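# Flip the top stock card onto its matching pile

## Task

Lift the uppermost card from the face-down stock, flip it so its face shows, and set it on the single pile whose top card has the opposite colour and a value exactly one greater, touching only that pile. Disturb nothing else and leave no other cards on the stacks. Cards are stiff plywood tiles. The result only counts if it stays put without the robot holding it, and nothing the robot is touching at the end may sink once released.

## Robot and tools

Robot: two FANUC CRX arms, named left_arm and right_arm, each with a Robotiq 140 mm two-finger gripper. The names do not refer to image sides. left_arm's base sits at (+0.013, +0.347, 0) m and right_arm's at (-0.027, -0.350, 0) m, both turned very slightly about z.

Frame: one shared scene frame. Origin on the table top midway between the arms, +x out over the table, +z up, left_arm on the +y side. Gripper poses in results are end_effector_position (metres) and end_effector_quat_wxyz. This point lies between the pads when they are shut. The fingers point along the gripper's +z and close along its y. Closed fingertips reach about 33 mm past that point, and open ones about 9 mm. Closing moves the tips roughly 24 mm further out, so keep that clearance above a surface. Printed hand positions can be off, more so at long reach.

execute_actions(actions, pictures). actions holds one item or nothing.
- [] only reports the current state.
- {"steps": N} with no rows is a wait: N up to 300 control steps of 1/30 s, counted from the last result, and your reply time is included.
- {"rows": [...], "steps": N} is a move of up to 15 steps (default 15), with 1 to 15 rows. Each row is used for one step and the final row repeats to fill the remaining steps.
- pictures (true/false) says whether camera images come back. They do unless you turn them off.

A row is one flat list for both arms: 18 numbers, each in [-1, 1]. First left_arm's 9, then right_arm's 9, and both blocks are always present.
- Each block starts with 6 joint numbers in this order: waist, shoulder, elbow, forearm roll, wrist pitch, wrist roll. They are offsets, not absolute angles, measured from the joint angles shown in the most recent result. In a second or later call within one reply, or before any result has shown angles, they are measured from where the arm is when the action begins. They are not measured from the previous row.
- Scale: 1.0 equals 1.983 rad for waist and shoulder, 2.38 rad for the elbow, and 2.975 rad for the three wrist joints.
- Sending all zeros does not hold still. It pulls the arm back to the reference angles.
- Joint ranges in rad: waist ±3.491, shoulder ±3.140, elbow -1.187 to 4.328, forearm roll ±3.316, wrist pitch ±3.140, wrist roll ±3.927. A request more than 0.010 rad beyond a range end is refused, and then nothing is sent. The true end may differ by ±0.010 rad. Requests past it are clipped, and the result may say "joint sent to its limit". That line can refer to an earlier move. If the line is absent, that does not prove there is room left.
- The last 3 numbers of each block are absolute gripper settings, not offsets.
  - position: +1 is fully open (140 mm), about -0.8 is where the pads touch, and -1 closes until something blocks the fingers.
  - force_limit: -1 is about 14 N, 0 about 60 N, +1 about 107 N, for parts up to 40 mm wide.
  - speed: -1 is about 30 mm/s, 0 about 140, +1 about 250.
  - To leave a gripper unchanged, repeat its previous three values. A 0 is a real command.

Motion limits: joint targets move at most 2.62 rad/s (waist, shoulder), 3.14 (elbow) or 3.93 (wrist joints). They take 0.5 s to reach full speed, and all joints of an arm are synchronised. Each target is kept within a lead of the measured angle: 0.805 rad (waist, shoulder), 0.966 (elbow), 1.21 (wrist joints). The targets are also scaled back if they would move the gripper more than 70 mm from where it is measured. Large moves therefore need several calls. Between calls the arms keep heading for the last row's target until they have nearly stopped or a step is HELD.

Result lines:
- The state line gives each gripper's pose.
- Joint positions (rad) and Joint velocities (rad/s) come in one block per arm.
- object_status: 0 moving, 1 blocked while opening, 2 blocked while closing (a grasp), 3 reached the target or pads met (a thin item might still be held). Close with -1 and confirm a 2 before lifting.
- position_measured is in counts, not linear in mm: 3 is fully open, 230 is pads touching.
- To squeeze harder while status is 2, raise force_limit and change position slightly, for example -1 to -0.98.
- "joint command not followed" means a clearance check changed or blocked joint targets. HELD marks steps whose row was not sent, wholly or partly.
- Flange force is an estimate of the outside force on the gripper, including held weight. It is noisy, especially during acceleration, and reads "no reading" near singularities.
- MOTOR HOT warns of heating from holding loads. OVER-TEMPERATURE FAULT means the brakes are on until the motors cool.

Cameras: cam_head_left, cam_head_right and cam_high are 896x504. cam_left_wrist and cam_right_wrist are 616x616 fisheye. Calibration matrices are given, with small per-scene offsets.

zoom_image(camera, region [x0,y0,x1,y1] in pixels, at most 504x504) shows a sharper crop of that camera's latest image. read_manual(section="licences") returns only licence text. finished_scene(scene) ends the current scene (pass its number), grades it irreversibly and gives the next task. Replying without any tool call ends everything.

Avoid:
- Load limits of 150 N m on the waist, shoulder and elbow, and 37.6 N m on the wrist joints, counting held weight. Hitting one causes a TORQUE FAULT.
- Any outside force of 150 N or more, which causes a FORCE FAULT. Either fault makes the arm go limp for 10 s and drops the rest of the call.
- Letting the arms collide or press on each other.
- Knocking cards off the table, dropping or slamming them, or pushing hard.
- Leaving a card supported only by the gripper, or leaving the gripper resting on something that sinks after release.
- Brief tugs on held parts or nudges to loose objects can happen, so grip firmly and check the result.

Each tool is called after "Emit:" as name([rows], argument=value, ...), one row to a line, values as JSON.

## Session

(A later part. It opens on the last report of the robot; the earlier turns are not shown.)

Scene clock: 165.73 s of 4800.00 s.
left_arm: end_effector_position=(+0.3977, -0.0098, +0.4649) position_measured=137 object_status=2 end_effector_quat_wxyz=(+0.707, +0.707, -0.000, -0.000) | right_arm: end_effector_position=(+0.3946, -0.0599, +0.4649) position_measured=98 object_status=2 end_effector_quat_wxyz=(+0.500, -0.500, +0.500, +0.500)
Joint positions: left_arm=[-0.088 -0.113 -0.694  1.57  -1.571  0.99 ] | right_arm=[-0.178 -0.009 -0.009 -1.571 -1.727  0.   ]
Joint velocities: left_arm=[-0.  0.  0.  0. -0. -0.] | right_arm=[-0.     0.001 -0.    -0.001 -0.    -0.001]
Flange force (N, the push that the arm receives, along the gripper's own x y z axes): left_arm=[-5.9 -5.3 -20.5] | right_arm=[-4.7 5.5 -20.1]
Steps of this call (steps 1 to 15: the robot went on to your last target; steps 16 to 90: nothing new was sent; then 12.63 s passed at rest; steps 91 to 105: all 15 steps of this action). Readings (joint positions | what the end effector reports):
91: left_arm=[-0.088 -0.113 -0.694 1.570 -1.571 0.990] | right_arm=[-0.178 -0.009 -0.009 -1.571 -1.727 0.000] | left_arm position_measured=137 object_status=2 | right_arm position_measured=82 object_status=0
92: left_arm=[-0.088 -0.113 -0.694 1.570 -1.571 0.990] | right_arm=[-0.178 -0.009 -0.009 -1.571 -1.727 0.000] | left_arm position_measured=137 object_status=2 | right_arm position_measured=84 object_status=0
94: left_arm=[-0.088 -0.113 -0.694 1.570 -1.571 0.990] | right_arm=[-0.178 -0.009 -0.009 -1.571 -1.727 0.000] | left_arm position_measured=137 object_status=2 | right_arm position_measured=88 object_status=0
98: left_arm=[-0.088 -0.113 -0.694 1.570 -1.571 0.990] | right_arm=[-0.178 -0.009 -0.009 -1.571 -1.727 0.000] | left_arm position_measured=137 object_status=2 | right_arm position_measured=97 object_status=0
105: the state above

Emit:
execute_actions([
  {"rows": [[0,0,0,0,0,0,0.25,-0.4,0, 0,0,0,0,0,0,0.0,-0.1,-0.9],[0,0,0,0,0,0,0.25,-0.4,0, 0,0,0,0,0,0,0.0,-0.1,-0.9],[0,0,0,0,0,0,0.25,-0.4,0, 0,0,0,0,0,0,0.0,-0.1,-0.9],[0,0,0,0,0,0,0.25,-0.4,0, 0,0,0,0,0,0,0.0,-0.1,-0.9],[0,0,0,0,0,0,0.25,-0.4,0, 0,0,0,0,0,0,0.0,-0.1,-0.9],[0.353,0,0,0,0,0,0.25,-0.4,0, 0,0,0,0,0,0,0.0,-0.1,-0.9]], "steps": 15},
], pictures=false)

Emit:
execute_actions([
  {"rows": [[0.27,0,0,0,0,0,0.25,-0.4,0, 0,0,0,0,0,0,0.0,-0.1,-0.9],[0.27,0,0,0,0,0,0.25,-0.4,0, 0,0,0,0,0,0,0.0,-0.1,-0.9],[0.27,0,0,0,0,0,0.25,-0.4,0, 0,0,0,0,0,0,0.0,-0.1,-0.9],[0.27,0,0,0,0,0,0.25,-0.4,0, 0.4296,0.2668,0.179,0.528,0.0872,-0.2238,0.0,-0.1,-0.9]], "steps": 15},
], pictures=false)

Emit:
execute_actions([
  {"steps": 32},
], pictures=false)

Emit:
execute_actions([
  {"rows": [[0,0,0,0,0,0,0.25,-0.4,0, 0,0.01172,-0.03993,0,0.03976,0,0.0,-0.1,-0.9]], "steps": 13},
])

Emit:
zoom_image(camera="cam_right_wrist", region=[240, 230, 380, 370])

Emit:
zoom_image(camera="cam_head_left", region=[420, 195, 500, 265])

Scene clock: 175.50 s of 4800.00 s.
left_arm: end_effector_position=(+0.4588, +0.0702, +0.4649) position_measured=98 object_status=3 end_effector_quat_wxyz=(+0.704, +0.704, +0.068, +0.067) | right_arm: end_effector_position=(+0.3946, -0.0599, +0.4649) position_measured=99 object_status=2 end_effector_quat_wxyz=(+0.500, -0.500, +0.500, +0.500)
Joint positions: left_arm=[ 0.104 -0.113 -0.694  1.57  -1.571  0.99 ] | right_arm=[-0.178 -0.009 -0.009 -1.571 -1.727  0.   ]
Joint velocities: left_arm=[ 0.868  0.001  0.    -0.002 -0.     0.001] | right_arm=[-0.     0.     0.    -0.001  0.     0.001]
Flange force (N, the push that the arm receives, along the gripper's own x y z axes): left_arm=[-1.5 -2.1 -1.3] | right_arm=[-1.8 6.0 -1.1]
Steps of this call (steps 1 to 15: the robot went on to your last target; steps 16 to 90: nothing new was sent; then 6.27 s passed at rest; steps 91 to 105: all 15 steps of this action). Readings (joint positions | what the end effector reports):
91: left_arm=[-0.088 -0.113 -0.694 1.570 -1.571 0.990] | right_arm=[-0.178 -0.009 -0.009 -1.571 -1.727 0.000] | left_arm position_measured=137 object_status=0 | right_arm position_measured=98 object_status=2
92: left_arm=[-0.088 -0.113 -0.694 1.570 -1.571 0.990] | right_arm=[-0.178 -0.009 -0.009 -1.571 -1.727 0.000] | left_arm position_measured=137 object_status=0 | right_arm position_measured=98 object_status=2
94: left_arm=[-0.088 -0.113 -0.694 1.570 -1.571 0.990] | right_arm=[-0.178 -0.009 -0.009 -1.572 -1.727 0.000] | left_arm position_measured=117 object_status=0 | right_arm position_measured=99 object_status=2
98: left_arm=[-0.076 -0.113 -0.694 1.570 -1.571 0.990] | right_arm=[-0.178 -0.009 -0.009 -1.571 -1.727 0.000] | left_arm position_measured=98 object_status=0 | right_arm position_measured=99 object_status=2
105: the state above

Scene clock: 176.00 s of 4800.00 s.
left_arm: end_effector_position=(+0.5343, +0.2867, +0.4649) position_measured=98 object_status=3 end_effector_quat_wxyz=(+0.672, +0.672, +0.220, +0.220) | right_arm: end_effector_position=(+0.3986, -0.0318, +0.3287) position_measured=99 object_status=2 end_effector_quat_wxyz=(+0.305, -0.563, +0.603, +0.476)
Joint positions: left_arm=[ 0.545 -0.113 -0.694  1.57  -1.571  0.99 ] | right_arm=[ 0.058  0.139  0.109 -1.197 -1.655 -0.185]
Joint velocities: left_arm=[ 0.857 -0.001 -0.     0.    -0.    -0.001] | right_arm=[ 0.743  0.463  0.371  1.367  0.225 -0.575]
Flange force (N, the push that the arm receives, along the gripper's own x y z axes): left_arm=[-0.9 -2.9 -5.8] | right_arm=[2.1 10.2 2.4]
Steps of this call (steps 1 to 15: all 15 steps of this action). Readings (joint positions | what the end effector reports):
1: left_arm=[0.134 -0.113 -0.694 1.570 -1.571 0.990] | right_arm=[-0.178 -0.009 -0.009 -1.571 -1.727 0.000] | left_arm position_measured=98 object_status=3 | right_arm position_measured=99 object_status=2
2: left_arm=[0.163 -0.113 -0.694 1.570 -1.571 0.990] | right_arm=[-0.178 -0.009 -0.009 -1.571 -1.727 0.000] | left_arm position_measured=98 object_status=3 | right_arm position_measured=99 object_status=2
4: left_arm=[0.222 -0.113 -0.694 1.570 -1.571 0.990] | right_arm=[-0.178 -0.009 -0.009 -1.571 -1.727 0.000] | left_arm position_measured=98 object_status=3 | right_arm position_measured=99 object_status=2
8: left_arm=[0.339 -0.113 -0.694 1.570 -1.571 0.990] | right_arm=[-0.128 0.023 0.016 -1.499 -1.712 -0.039] | left_arm position_measured=98 object_status=3 | right_arm position_measured=99 object_status=2
15: the state above

Scene clock: 177.07 s of 4800.00 s.
left_arm: end_effector_position=(+0.5377, +0.3362, +0.4649) position_measured=98 object_status=3 end_effector_quat_wxyz=(+0.661, +0.661, +0.251, +0.251) | right_arm: end_effector_position=(+0.5413, -0.0452, +0.1396) position_measured=99 object_status=2 end_effector_quat_wxyz=(+0.000, +0.717, -0.697, -0.000)
Joint positions: left_arm=[ 0.64  -0.113 -0.694  1.57  -1.571  0.99 ] | right_arm=[ 0.674  0.521  0.417 -0.    -1.468 -0.666]
Joint velocities: left_arm=[-0.001  0.    -0.    -0.001 -0.    -0.   ] | right_arm=[ 0.    -0.     0.    -0.     0.     0.001]
Flange force (N, the push that the arm receives, along the gripper's own x y z axes): left_arm=[-2.7 -2.9 -1.7] | right_arm=[4.4 6.4 -0.3]
Steps of this call (steps 1 to 32: the robot went on to your last target). Readings (joint positions | what the end effector reports):
1: left_arm=[0.573 -0.113 -0.694 1.570 -1.571 0.990] | right_arm=[0.083 0.154 0.122 -1.150 -1.648 -0.204] | left_arm position_measured=98 object_status=3 | right_arm position_measured=99 object_status=2
2: left_arm=[0.598 -0.113 -0.694 1.570 -1.571 0.990] | right_arm=[0.108 0.170 0.134 -1.102 -1.640 -0.224] | left_arm position_measured=98 object_status=3 | right_arm position_measured=99 object_status=2
4: left_arm=[0.630 -0.113 -0.694 1.570 -1.571 0.990] | right_arm=[0.159 0.201 0.160 -1.003 -1.624 -0.264] | left_arm position_measured=98 object_status=3 | right_arm position_measured=99 object_status=2
8: left_arm=[0.640 -0.113 -0.694 1.570 -1.571 0.990] | right_arm=[0.269 0.270 0.215 -0.788 -1.591 -0.350] | left_arm position_measured=98 object_status=3 | right_arm position_measured=99 object_status=2
32: the state above

Scene clock: 177.50 s of 4800.00 s.
left_arm: end_effector_position=(+0.5377, +0.3362, +0.4649) position_measured=98 object_status=3 end_effector_quat_wxyz=(+0.661, +0.661, +0.251, +0.251) | right_arm: end_effector_position=(+0.5413, -0.0452, +0.0846) position_measured=99 object_status=2 end_effector_quat_wxyz=(+0.000, +0.717, -0.697, -0.000)
Joint positions: left_arm=[ 0.64  -0.113 -0.694  1.57  -1.571  0.99 ] | right_arm=[ 0.674  0.544  0.322 -0.    -1.35  -0.666]
Joint velocities: left_arm=[ 0.002  0.001  0.    -0.001 -0.     0.001] | right_arm=[ 0.002 -0.001  0.    -0.001  0.    -0.   ]
Flange force (N, the push that the arm receives, along the gripper's own x y z axes): left_arm=[-3.4 -2.6 -1.6] | right_arm=[1.6 0.3 -0.4]
Steps of this call (steps 1 to 13: all 13 steps of this action). Readings (joint positions | what the end effector reports):
1: left_arm=[0.640 -0.113 -0.694 1.570 -1.571 0.990] | right_arm=[0.674 0.521 0.417 -0.000 -1.467 -0.666] | left_arm position_measured=98 object_status=3 | right_arm position_measured=99 object_status=2
2: left_arm=[0.640 -0.113 -0.694 1.570 -1.571 0.990] | right_arm=[0.674 0.522 0.412 -0.000 -1.461 -0.666] | left_arm position_measured=98 object_status=3 | right_arm position_measured=99 object_status=2
4: left_arm=[0.640 -0.113 -0.694 1.570 -1.571 0.990] | right_arm=[0.674 0.529 0.382 -0.000 -1.423 -0.666] | left_arm position_measured=98 object_status=3 | right_arm position_measured=99 object_status=2
8: left_arm=[0.640 -0.113 -0.694 1.570 -1.571 0.990] | right_arm=[0.674 0.544 0.323 -0.000 -1.351 -0.666] | left_arm position_measured=98 object_status=3 | right_arm position_measured=99 object_status=2
13: the state above
camera_calibration (this result's frames):
cam_left_wrist: T_world_to_cam=[[-0.0619816, -0.0882141, 0.994171, -0.396556], [-0.953745, -0.288335, -0.0850456, 0.641204], [0.294157, -0.953457, -0.0662623, 0.363781], [0, 0, 0, 1]] pos_world=[0.479957, 0.49675, 0.472881]
cam_right_wrist: T_world_to_cam=[[-0.994366, -0.101157, 0.0316746, 0.526849], [-0.0808149, 0.916837, 0.390997, 0.0690541], [-0.0685924, 0.386234, -0.919847, 0.318363], [0, 0, 0, 1]] pos_world=[0.551299, -0.13298, 0.249158]

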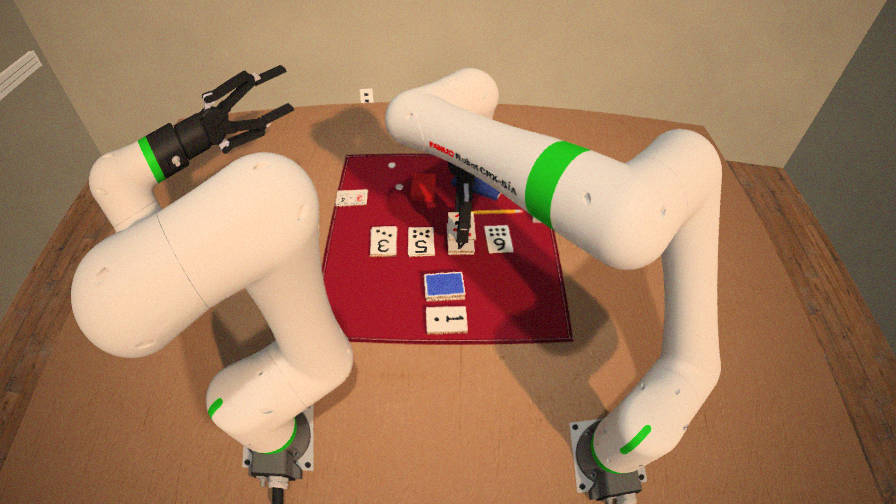

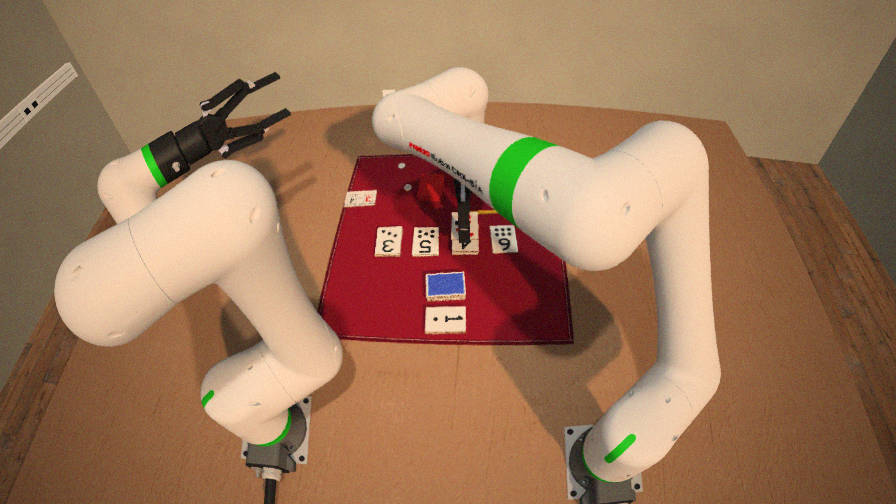

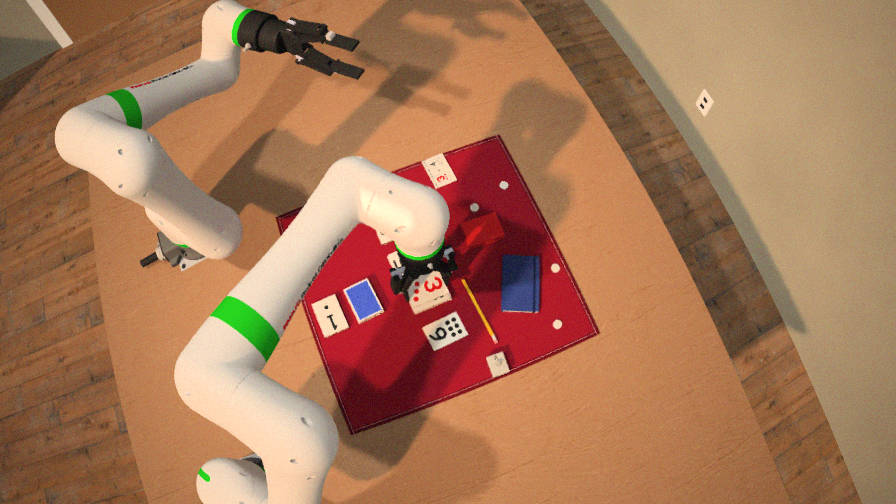

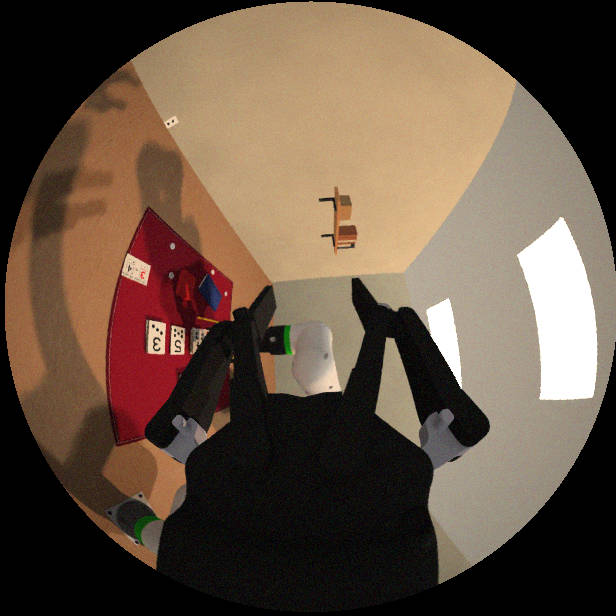

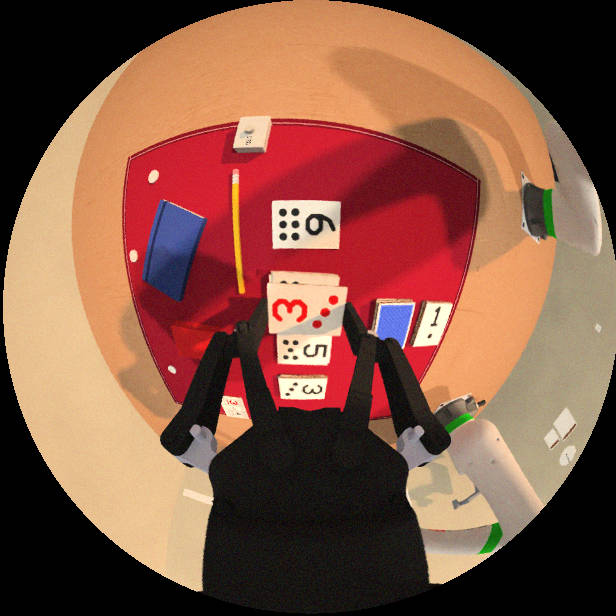

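Region (240, 230, 380, 370) of cam_right_wrist's 616x616 image, scaled by 3.600, with more detail than that image has.

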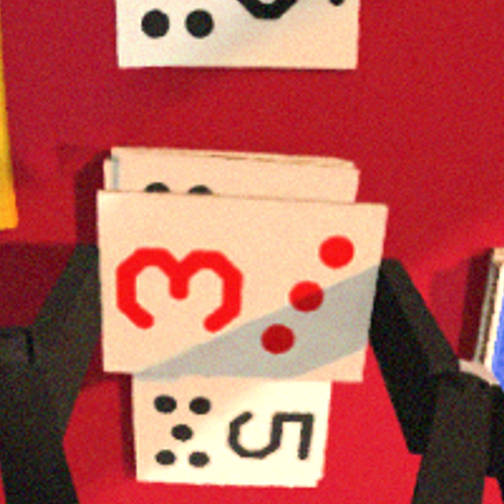

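Region (420, 195, 500, 265) of cam_head_left's 896x504 image, scaled by 6.300, with more detail than that image has; it fills the top 441 rows of this view, and the rest is white.

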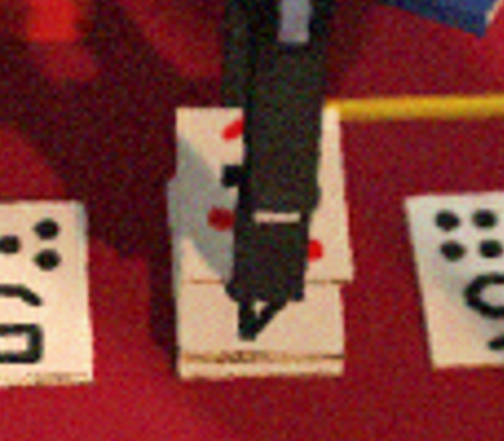

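Emit:
execute_actions([
  {"rows": [[0,0,0,0,0,0,0.25,-0.4,0, 0,0.01132,-0.02063,0,0.02405,0,0.0,-0.1,-0.9]], "steps": 11},
], pictures=false)

Emit:
execute_actions([
  {"rows": [[0,0,0,0,0,0,0.25,-0.4,0, 0,0.0003,-0.00043,0,0.00055,0,0.0,-0.1,-0.9]], "steps": 5},
])

Emit:
zoom_image(camera="cam_right_wrist", region=[255, 260, 355, 350])

Emit:
zoom_image(camera="cam_head_left", region=[435, 215, 485, 260])

Emit:
zoom_image(camera="cam_high", region=[395, 265, 465, 325])

Scene clock: 191.13 s of 4800.00 s.
left_arm: end_effector_position=(+0.5377, +0.3362, +0.4649) position_measured=98 object_status=3 end_effector_quat_wxyz=(+0.661, +0.661, +0.251, +0.251) | right_arm: end_effector_position=(+0.5413, -0.0453, +0.0500) position_measured=99 object_status=2 end_effector_quat_wxyz=(+0.000, +0.717, -0.697, -0.000)
Joint positions: left_arm=[ 0.64  -0.113 -0.694  1.57  -1.571  0.99 ] | right_arm=[ 0.674  0.566  0.273 -0.    -1.278 -0.666]
Joint velocities: left_arm=[-0.     0.001 -0.     0.001 -0.     0.   ] | right_arm=[-0.001 -0.001  0.     0.001  0.001  0.   ]
Flange force (N, the push that the arm receives, along the gripper's own x y z axes): left_arm=[-3.5 -2.8 -2.1] | right_arm=[2.8 6.5 2.9]
Steps of this call (steps 1 to 15: the robot went on to your last target; steps 16 to 90: nothing new was sent; then 10.27 s passed at rest; steps 91 to 101: all 11 steps of this action). Readings (joint positions | what the end effector reports):
91: left_arm=[0.640 -0.113 -0.694 1.570 -1.571 0.990] | right_arm=[0.674 0.544 0.321 -0.000 -1.349 -0.666] | left_arm position_measured=98 object_status=3 | right_arm position_measured=99 object_status=2
92: left_arm=[0.640 -0.113 -0.694 1.570 -1.571 0.990] | right_arm=[0.674 0.545 0.318 -0.000 -1.343 -0.666] | left_arm position_measured=98 object_status=3 | right_arm position_measured=99 object_status=2
94: left_arm=[0.640 -0.113 -0.694 1.570 -1.571 0.990] | right_arm=[0.674 0.557 0.293 -0.000 -1.307 -0.666] | left_arm position_measured=98 object_status=3 | right_arm position_measured=99 object_status=2
98: left_arm=[0.640 -0.113 -0.694 1.570 -1.571 0.990] | right_arm=[0.674 0.566 0.273 -0.000 -1.278 -0.666] | left_arm position_measured=98 object_status=3 | right_arm position_measured=99 object_status=2
101: the state above

Scene clock: 191.30 s of 4800.00 s.
left_arm: end_effector_position=(+0.5377, +0.3362, +0.4649) position_measured=98 object_status=3 end_effector_quat_wxyz=(+0.661, +0.661, +0.251, +0.251) | right_arm: end_effector_position=(+0.5414, -0.0452, +0.0493) position_measured=99 object_status=2 end_effector_quat_wxyz=(+0.000, +0.717, -0.697, -0.000)
Joint positions: left_arm=[ 0.64  -0.113 -0.694  1.57  -1.571  0.99 ] | right_arm=[ 0.674  0.567  0.272 -0.    -1.276 -0.666]
Joint velocities: left_arm=[ 0.    -0.001  0.     0.001 -0.    -0.   ] | right_arm=[ 0.001  0.003 -0.001  0.001  0.001  0.   ]
Flange force (N, the push that the arm receives, along the gripper's own x y z axes): left_arm=[-2.1 -2.3 -1.7] | right_arm=[4.7 7.4 -1.7]
Steps of this call (steps 1 to 5: all 5 steps of this action). Readings (joint positions | what the end effector reports):
1: left_arm=[0.640 -0.113 -0.694 1.570 -1.571 0.990] | right_arm=[0.674 0.566 0.273 -0.000 -1.278 -0.666] | left_arm position_measured=98 object_status=3 | right_arm position_measured=99 object_status=2
2: left_arm=[0.640 -0.113 -0.694 1.570 -1.571 0.990] | right_arm=[0.674 0.566 0.272 -0.000 -1.277 -0.666] | left_arm position_measured=98 object_status=3 | right_arm position_measured=99 object_status=2
4: left_arm=[0.640 -0.113 -0.694 1.570 -1.571 0.990] | right_arm=[0.674 0.567 0.272 -0.000 -1.276 -0.666] | left_arm position_measured=98 object_status=3 | right_arm position_measured=99 object_status=2
5: the state above
camera_calibration (this result's frames):
cam_left_wrist: T_world_to_cam=[[-0.0619819, -0.0882143, 0.994171, -0.396556], [-0.953745, -0.288335, -0.085046, 0.641204], [0.294157, -0.953457, -0.0662624, 0.363781], [0, 0, 0, 1]] pos_world=[0.479957, 0.49675, 0.472881]
cam_right_wrist: T_world_to_cam=[[-0.994379, -0.101077, 0.0315275, 0.528037], [-0.0807952, 0.916821, 0.391039, 0.0828713], [-0.0684301, 0.386293, -0.919834, 0.285815], [0, 0, 0, 1]] pos_world=[0.551323, -0.133014, 0.213849]

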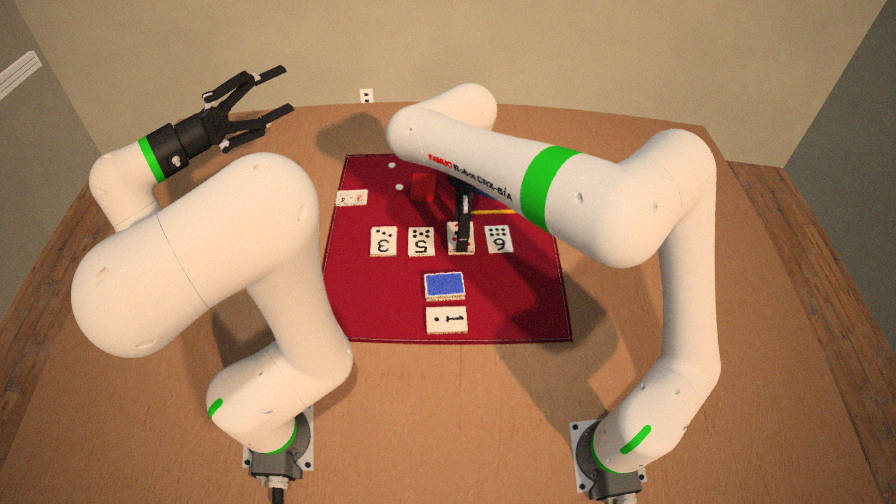

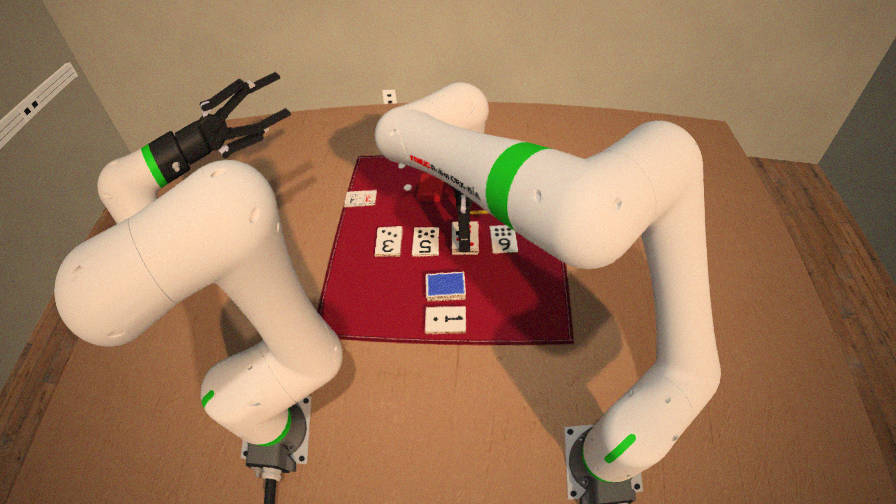

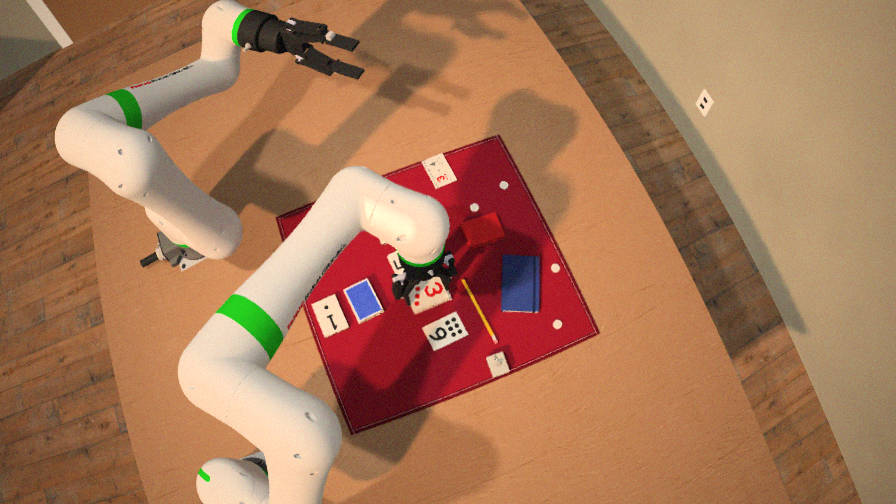

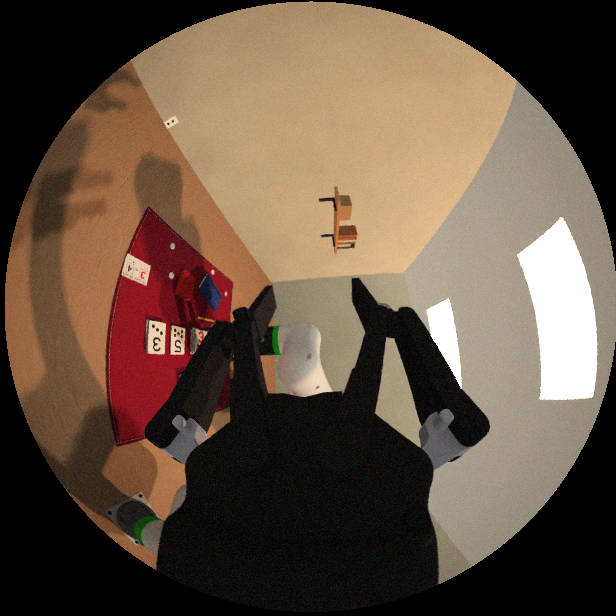

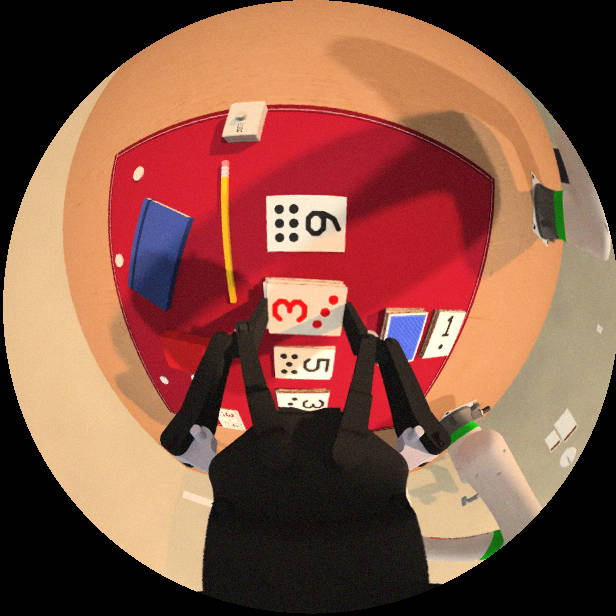

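Region (255, 260, 355, 350) of cam_right_wrist's 616x616 image, scaled by 5.040, with more detail than that image has; it fills the top 454 rows of this view, and the rest is white.

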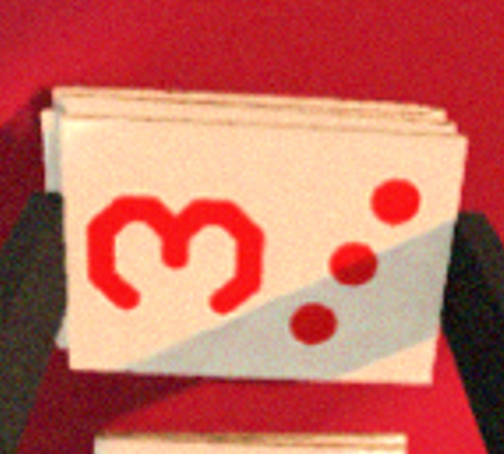

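Region (435, 215, 485, 260) of cam_head_left's 896x504 image, scaled by 10.080, with more detail than that image has; it fills the top 454 rows of this view, and the rest is white.

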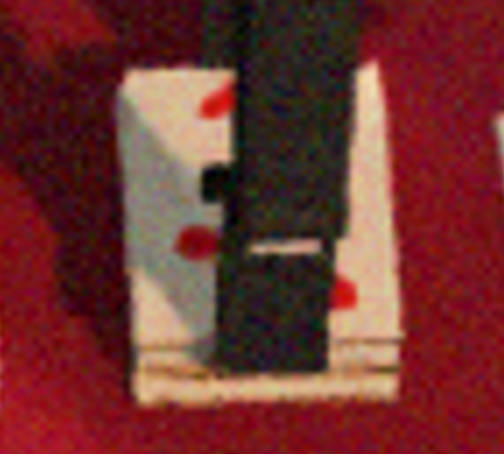

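Region (395, 265, 465, 325) of cam_high's 896x504 image, scaled by 7.200, with more detail than that image has; it fills the top 432 rows of this view, and the rest is white.

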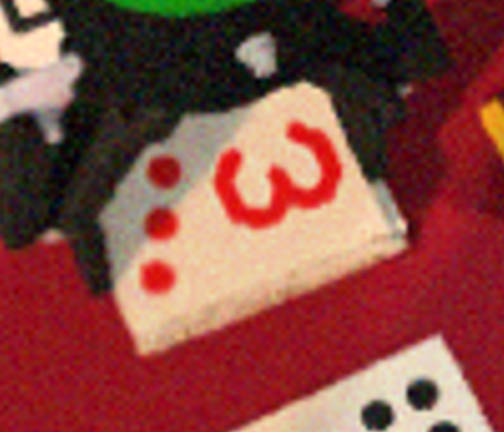

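Emit:
execute_actions([
  {"rows": [[0,0,0,0,0,0,0.25,-0.4,0, 0,0.0014,-0.002,0,0.00253,0,0.0,-0.1,-0.9]], "steps": 6},
], pictures=false)

Emit:
execute_actions([
  {"rows": [[0,0,0,0,0,0,0.25,-0.4,0, 0,0.0003,-0.00043,0,0.00055,0,0.0,-0.1,-0.9]], "steps": 5},
], pictures=false)

Scene clock: 198.47 s of 4800.00 s.
left_arm: end_effector_position=(+0.5377, +0.3362, +0.4649) position_measured=98 object_status=3 end_effector_quat_wxyz=(+0.661, +0.661, +0.251, +0.251) | right_arm: end_effector_position=(+0.5413, -0.0453, +0.0454) position_measured=99 object_status=2 end_effector_quat_wxyz=(+0.000, +0.717, -0.697, -0.000)
Joint positions: left_arm=[ 0.64  -0.113 -0.694  1.57  -1.571  0.99 ] | right_arm=[ 0.674  0.57   0.267 -0.    -1.269 -0.666]
Joint velocities: left_arm=[ 0.001 -0.    -0.    -0.     0.     0.   ] | right_arm=[ 0.    -0.     0.     0.     0.002 -0.001]
Flange force (N, the push that the arm receives, along the gripper's own x y z axes): left_arm=[-3.3 -3.3 -0.5] | right_arm=[0.5 -2.5 1.1]
Steps of this call (steps 1 to 15: the robot went on to your last target; steps 16 to 90: nothing new was sent; then 3.97 s passed at rest; steps 91 to 96: all 6 steps of this action). Readings (joint positions | what the end effector reports):
91: left_arm=[0.640 -0.113 -0.694 1.570 -1.571 0.990] | right_arm=[0.674 0.567 0.272 -0.000 -1.276 -0.666] | left_arm position_measured=98 object_status=3 | right_arm position_measured=99 object_status=2
92: left_arm=[0.640 -0.113 -0.694 1.570 -1.571 0.990] | right_arm=[0.674 0.568 0.269 -0.000 -1.272 -0.666] | left_arm position_measured=98 object_status=3 | right_arm position_measured=99 object_status=2
94: left_arm=[0.640 -0.113 -0.694 1.570 -1.571 0.990] | right_arm=[0.674 0.570 0.267 -0.000 -1.269 -0.666] | left_arm position_measured=98 object_status=3 | right_arm position_measured=99 object_status=2
96: the state above

Scene clock: 198.63 s of 4800.00 s.
left_arm: end_effector_position=(+0.5377, +0.3362, +0.4649) position_measured=98 object_status=3 end_effector_quat_wxyz=(+0.661, +0.661, +0.251, +0.251) | right_arm: end_effector_position=(+0.5413, -0.0452, +0.0447) position_measured=99 object_status=2 end_effector_quat_wxyz=(+0.000, +0.717, -0.697, -0.000)
Joint positions: left_arm=[ 0.64  -0.113 -0.694  1.57  -1.571  0.99 ] | right_arm=[ 0.674  0.57   0.266 -0.    -1.267 -0.666]
Joint velocities: left_arm=[-0.001  0.001 -0.     0.001  0.     0.001] | right_arm=[-0.001  0.002 -0.001 -0.001 -0.     0.   ]
Flange force (N, the push that the arm receives, along the gripper's own x y z axes): left_arm=[-3.2 -2.8 -0.1] | right_arm=[5.6 6.0 -1.9]
Steps of this call (steps 1 to 5: all 5 steps of this action). Readings (joint positions | what the end effector reports):
1: left_arm=[0.640 -0.113 -0.694 1.570 -1.571 0.990] | right_arm=[0.674 0.570 0.267 -0.000 -1.269 -0.666] | left_arm position_measured=98 object_status=3 | right_arm position_measured=99 object_status=2
2: left_arm=[0.640 -0.113 -0.694 1.570 -1.571 0.990] | right_arm=[0.674 0.570 0.266 -0.000 -1.268 -0.666] | left_arm position_measured=98 object_status=3 | right_arm position_measured=99 object_status=2
4: left_arm=[0.640 -0.113 -0.694 1.570 -1.571 0.990] | right_arm=[0.674 0.570 0.266 -0.000 -1.267 -0.666] | left_arm position_measured=98 object_status=3 | right_arm position_measured=99 object_status=2
5: the state above

Emit:
execute_actions([
  {"rows": [[0,0,0,0,0,0,0.25,-0.4,0, 0,0.0003,-0.00043,0,0.00055,0,0.0,-0.1,-0.9]], "steps": 5},
], pictures=false)

Emit:
execute_actions([
  {"rows": [[0,0,0,0,0,0,0.25,-0.4,0, 0,0.00026,-0.00038,0,0.00048,0,0.0,-0.1,-0.9]], "steps": 5},
], pictures=false)

Scene clock: 201.57 s of 4800.00 s.
left_arm: end_effector_position=(+0.5377, +0.3362, +0.4649) position_measured=98 object_status=3 end_effector_quat_wxyz=(+0.661, +0.661, +0.251, +0.251) | right_arm: end_effector_position=(+0.5413, -0.0453, +0.0439) position_measured=99 object_status=2 end_effector_quat_wxyz=(+0.000, +0.717, -0.697, -0.000)
Joint positions: left_arm=[ 0.64  -0.113 -0.694  1.57  -1.571  0.99 ] | right_arm=[ 0.674  0.571  0.265 -0.    -1.266 -0.666]
Joint velocities: left_arm=[ 0.    -0.002 -0.    -0.    -0.     0.001] | right_arm=[ 0.    -0.001 -0.     0.001 -0.     0.   ]
Flange force (N, the push that the arm receives, along the gripper's own x y z axes): left_arm=[-3.4 -1.9 -2.0] | right_arm=[4.3 5.4 0.9]
Steps of this call (steps 1 to 15: the robot went on to your last target; steps 16 to 83: nothing new was sent; steps 84 to 88: all 5 steps of this action). Readings (joint positions | what the end effector reports):
84: left_arm=[0.640 -0.113 -0.694 1.570 -1.571 0.990] | right_arm=[0.674 0.571 0.266 -0.000 -1.267 -0.666] | left_arm position_measured=98 object_status=3 | right_arm position_measured=99 object_status=2
85: left_arm=[0.640 -0.113 -0.694 1.570 -1.571 0.990] | right_arm=[0.674 0.571 0.265 -0.000 -1.266 -0.666] | left_arm position_measured=98 object_status=3 | right_arm position_measured=99 object_status=2
87: left_arm=[0.640 -0.113 -0.694 1.570 -1.571 0.990] | right_arm=[0.674 0.571 0.265 -0.000 -1.266 -0.666] | left_arm position_measured=98 object_status=3 | right_arm position_measured=99 object_status=2
88: the state above

Scene clock: 201.73 s of 4800.00 s.
left_arm: end_effector_position=(+0.5377, +0.3362, +0.4649) position_measured=98 object_status=3 end_effector_quat_wxyz=(+0.661, +0.661, +0.251, +0.251) | right_arm: end_effector_position=(+0.5413, -0.0452, +0.0432) position_measured=99 object_status=2 end_effector_quat_wxyz=(+0.000, +0.717, -0.697, -0.000)
Joint positions: left_arm=[ 0.64  -0.113 -0.694  1.57  -1.571  0.99 ] | right_arm=[ 0.674  0.571  0.264 -0.    -1.264 -0.666]
Joint velocities: left_arm=[-0.001 -0.    -0.    -0.001  0.     0.   ] | right_arm=[-0.001  0.002  0.    -0.001 -0.     0.001]
Flange force (N, the push that the arm receives, along the gripper's own x y z axes): left_arm=[-1.9 -1.9 -2.1] | right_arm=[1.3 4.3 -8.1]
Steps of this call (steps 1 to 5: all 5 steps of this action). Readings (joint positions | what the end effector reports):
1: left_arm=[0.640 -0.113 -0.694 1.570 -1.571 0.990] | right_arm=[0.674 0.571 0.265 -0.000 -1.265 -0.666] | left_arm position_measured=98 object_status=3 | right_arm position_measured=99 object_status=2
2: left_arm=[0.640 -0.113 -0.694 1.570 -1.571 0.990] | right_arm=[0.674 0.571 0.264 -0.000 -1.265 -0.666] | left_arm position_measured=98 object_status=3 | right_arm position_measured=99 object_status=2
4: left_arm=[0.640 -0.113 -0.694 1.570 -1.571 0.990] | right_arm=[0.674 0.571 0.264 -0.000 -1.264 -0.666] | left_arm position_measured=98 object_status=3 | right_arm position_measured=99 object_status=2
5: the state above

Emit:
execute_actions([
  {"rows": [[0,0,0,0,0,0,0.25,-0.4,0, 0,-0.00004,0.00005,0,-0.00007,0,0.5,-0.1,-0.6],[0,0,0,0,0,0,0.25,-0.4,0, 0,-0.00004,0.00005,0,-0.00007,0,0.5,-0.1,-0.6],[0,0,0,0,0,0,0.25,-0.4,0, 0,-0.00004,0.00005,0,-0.00007,0,0.5,-0.1,-0.6],[0,0,0,0,0,0,0.25,-0.4,0, 0,-0.00004,0.00005,0,-0.00007,0,0.5,-0.1,-0.6],[0,0,0,0,0,0,0.25,-0.4,0, 0,-0.00004,0.00005,0,-0.00007,0,0.5,-0.1,-0.6],[0,0,0,0,0,0,0.25,-0.4,0, 0,-0.00004,0.00005,0,-0.00007,0,0.5,-0.1,-0.6],[0,0,0,0,0,0,0.25,-0.4,0, 0,-0.00004,0.00005,0,-0.00007,0,0.5,-0.1,-0.6],[0,0,0,0,0,0,0.25,-0.4,0, 0,-0.00004,0.00005,0,-0.00007,0,0.5,-0.1,-0.6],[0,0,0,0,0,0,0.25,-0.4,0, 0,-0.0227,0.0487,0,-0.0541,0,0.5,-0.1,-0.6]], "steps": 15},
], pictures=false)

Emit:
execute_actions([
  {"steps": 6},
])

Emit:
zoom_image(camera="cam_head_left", region=[360, 200, 530, 340])

Emit:
zoom_image(camera="cam_right_wrist", region=[250, 240, 370, 360])

Scene clock: 209.23 s of 4800.00 s.
left_arm: end_effector_position=(+0.5377, +0.3362, +0.4649) position_measured=98 object_status=3 end_effector_quat_wxyz=(+0.661, +0.661, +0.251, +0.251) | right_arm: end_effector_position=(+0.5421, -0.0446, +0.1080) position_measured=66 object_status=0 end_effector_quat_wxyz=(-0.000, +0.717, -0.697, -0.000)
Joint positions: left_arm=[ 0.64  -0.113 -0.694  1.57  -1.571  0.99 ] | right_arm=[ 0.674  0.533  0.361 -0.001 -1.398 -0.666]
Joint velocities: left_arm=[ 0.    -0.001  0.     0.    -0.    -0.001] | right_arm=[-0.    -0.169  0.447 -0.    -0.62   0.002]
Flange force (N, the push that the arm receives, along the gripper's own x y z axes): left_arm=[-2.6 -2.5 -1.3] | right_arm=[11.9 17.7 -37.5]
Steps of this call (steps 1 to 15: the robot went on to your last target; steps 16 to 90: nothing new was sent; then 4.00 s passed at rest; steps 91 to 105: all 15 steps of this action). Readings (joint positions | what the end effector reports):
91: left_arm=[0.640 -0.113 -0.694 1.570 -1.571 0.990] | right_arm=[0.674 0.572 0.264 -0.000 -1.264 -0.666] | left_arm position_measured=98 object_status=3 | right_arm position_measured=99 object_status=0
92: left_arm=[0.640 -0.113 -0.694 1.570 -1.571 0.990] | right_arm=[0.674 0.572 0.264 -0.000 -1.264 -0.666] | left_arm position_measured=98 object_status=3 | right_arm position_measured=99 object_status=0
94: left_arm=[0.640 -0.113 -0.694 1.570 -1.571 0.990] | right_arm=[0.674 0.572 0.264 -0.000 -1.264 -0.666] | left_arm position_measured=98 object_status=3 | right_arm position_measured=88 object_status=0
98: left_arm=[0.640 -0.113 -0.694 1.570 -1.571 0.990] | right_arm=[0.674 0.572 0.264 -0.000 -1.264 -0.666] | left_arm position_measured=98 object_status=3 | right_arm position_measured=72 object_status=0
105: the state above

Scene clock: 209.43 s of 4800.00 s.
left_arm: end_effector_position=(+0.5377, +0.3362, +0.4649) position_measured=98 object_status=3 end_effector_quat_wxyz=(+0.661, +0.661, +0.251, +0.251) | right_arm: end_effector_position=(+0.5411, -0.0454, +0.1201) position_measured=66 object_status=3 end_effector_quat_wxyz=(+0.000, +0.717, -0.697, -0.000)
Joint positions: left_arm=[ 0.64  -0.113 -0.694  1.57  -1.571  0.99 ] | right_arm=[ 0.674  0.526  0.38  -0.001 -1.425 -0.666]
Joint velocities: left_arm=[0.    0.    0.    0.001 0.    0.   ] | right_arm=[-0.001 -0.002 -0.     0.    -0.001  0.   ]
Flange force (N, the push that the arm receives, along the gripper's own x y z axes): left_arm=[-2.9 -2.7 -2.7] | right_arm=[4.2 10.1 6.6]
Steps of this call (steps 1 to 6: the robot went on to your last target). Readings (joint positions | what the end effector reports):
1: left_arm=[0.640 -0.113 -0.694 1.570 -1.571 0.990] | right_arm=[0.674 0.529 0.373 -0.001 -1.415 -0.666] | left_arm position_measured=98 object_status=3 | right_arm position_measured=66 object_status=3
2: left_arm=[0.640 -0.113 -0.694 1.570 -1.571 0.990] | right_arm=[0.674 0.527 0.379 -0.001 -1.423 -0.666] | left_arm position_measured=98 object_status=3 | right_arm position_measured=66 object_status=3
4: left_arm=[0.640 -0.113 -0.694 1.570 -1.571 0.990] | right_arm=[0.674 0.526 0.380 -0.001 -1.425 -0.666] | left_arm position_measured=98 object_status=3 | right_arm position_measured=66 object_status=3
6: the state above
camera_calibration (this result's frames):
cam_left_wrist: T_world_to_cam=[[-0.0619817, -0.0882145, 0.994171, -0.396556], [-0.953745, -0.288335, -0.0850458, 0.641204], [0.294157, -0.953457, -0.0662626, 0.363781], [0, 0, 0, 1]] pos_world=[0.479957, 0.49675, 0.472881]
cam_right_wrist: T_world_to_cam=[[-0.994362, -0.101122, 0.0319225, 0.525466], [-0.0806935, 0.916885, 0.39091, 0.0553021], [-0.0687989, 0.38613, -0.919875, 0.351142], [0, 0, 0, 1]] pos_world=[0.551124, -0.133156, 0.284614]

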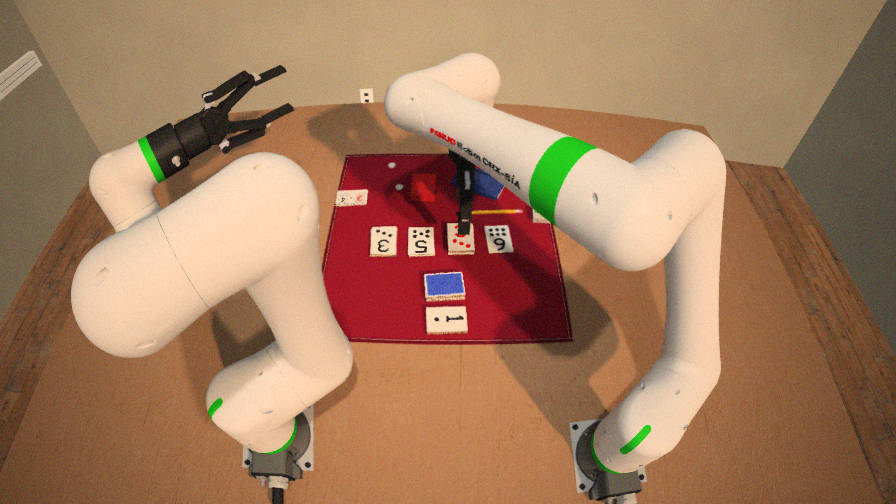

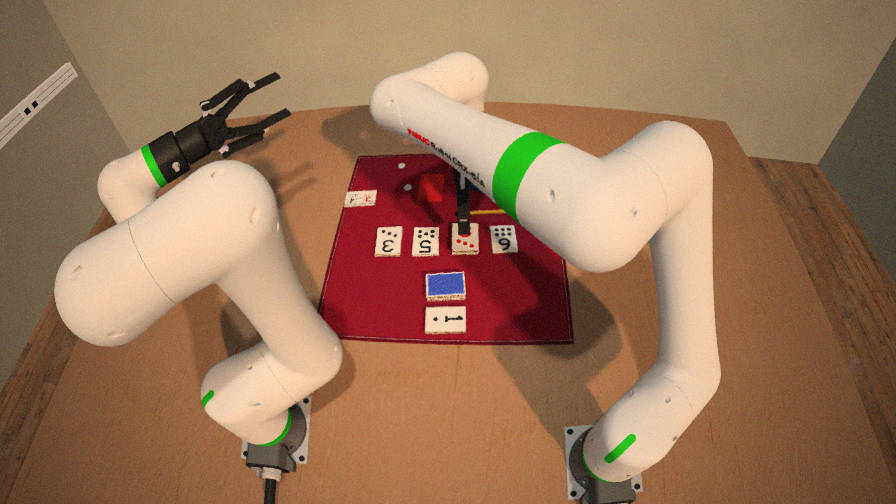

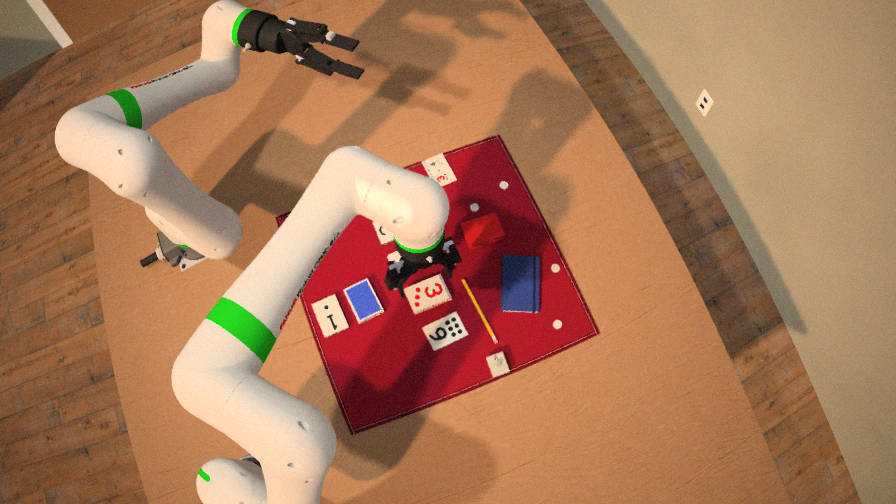

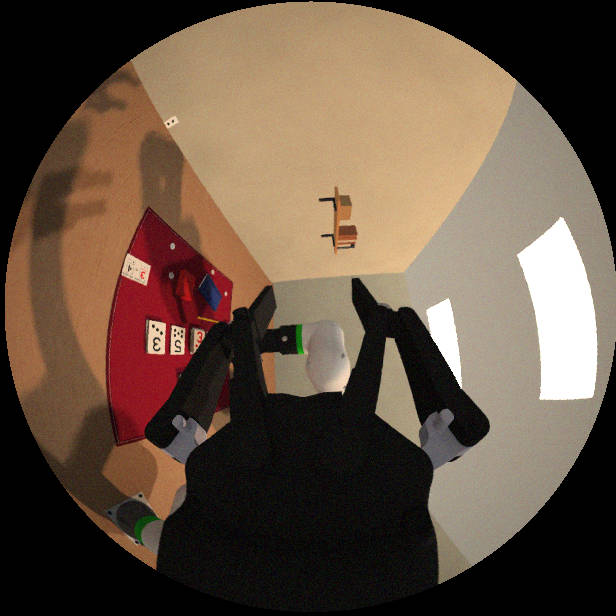

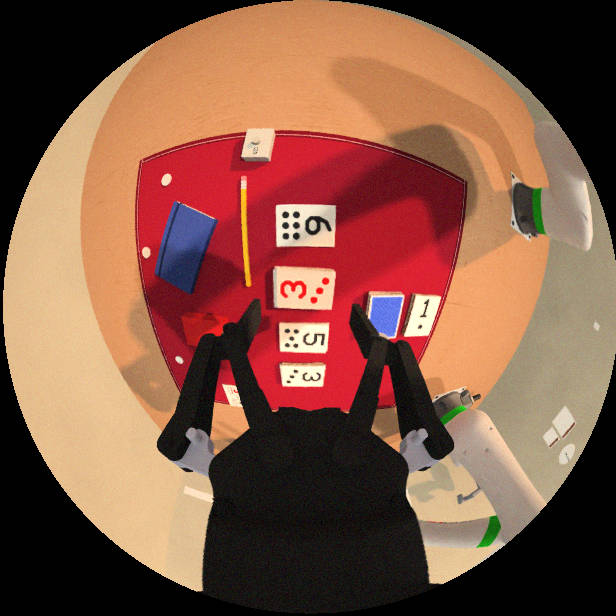

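Region (360, 200, 530, 340) of cam_head_left's 896x504 image, scaled by 2.965, with more detail than that image has; it fills the top 415 rows of this view, and the rest is white.

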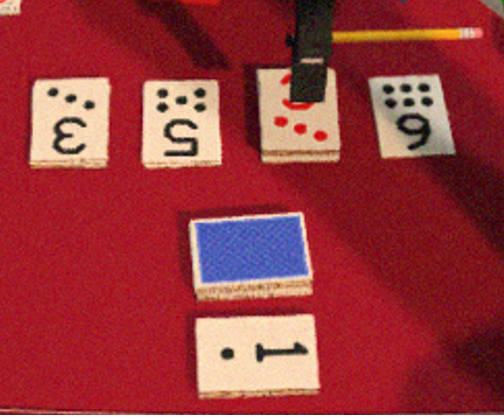

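Region (250, 240, 370, 360) of cam_right_wrist's 616x616 image, scaled by 4.200, with more detail than that image has.

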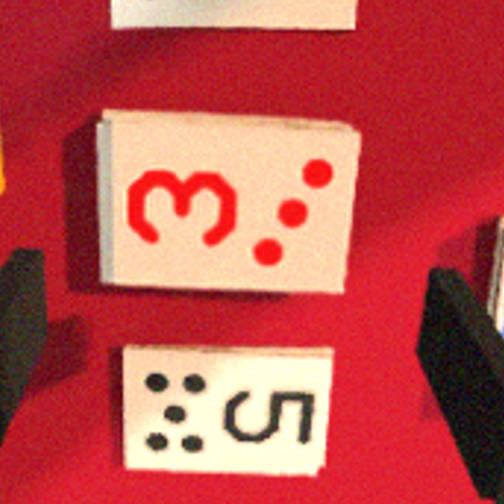

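Emit:
finished_scene(scene=2)

The scene is finished: the task was done.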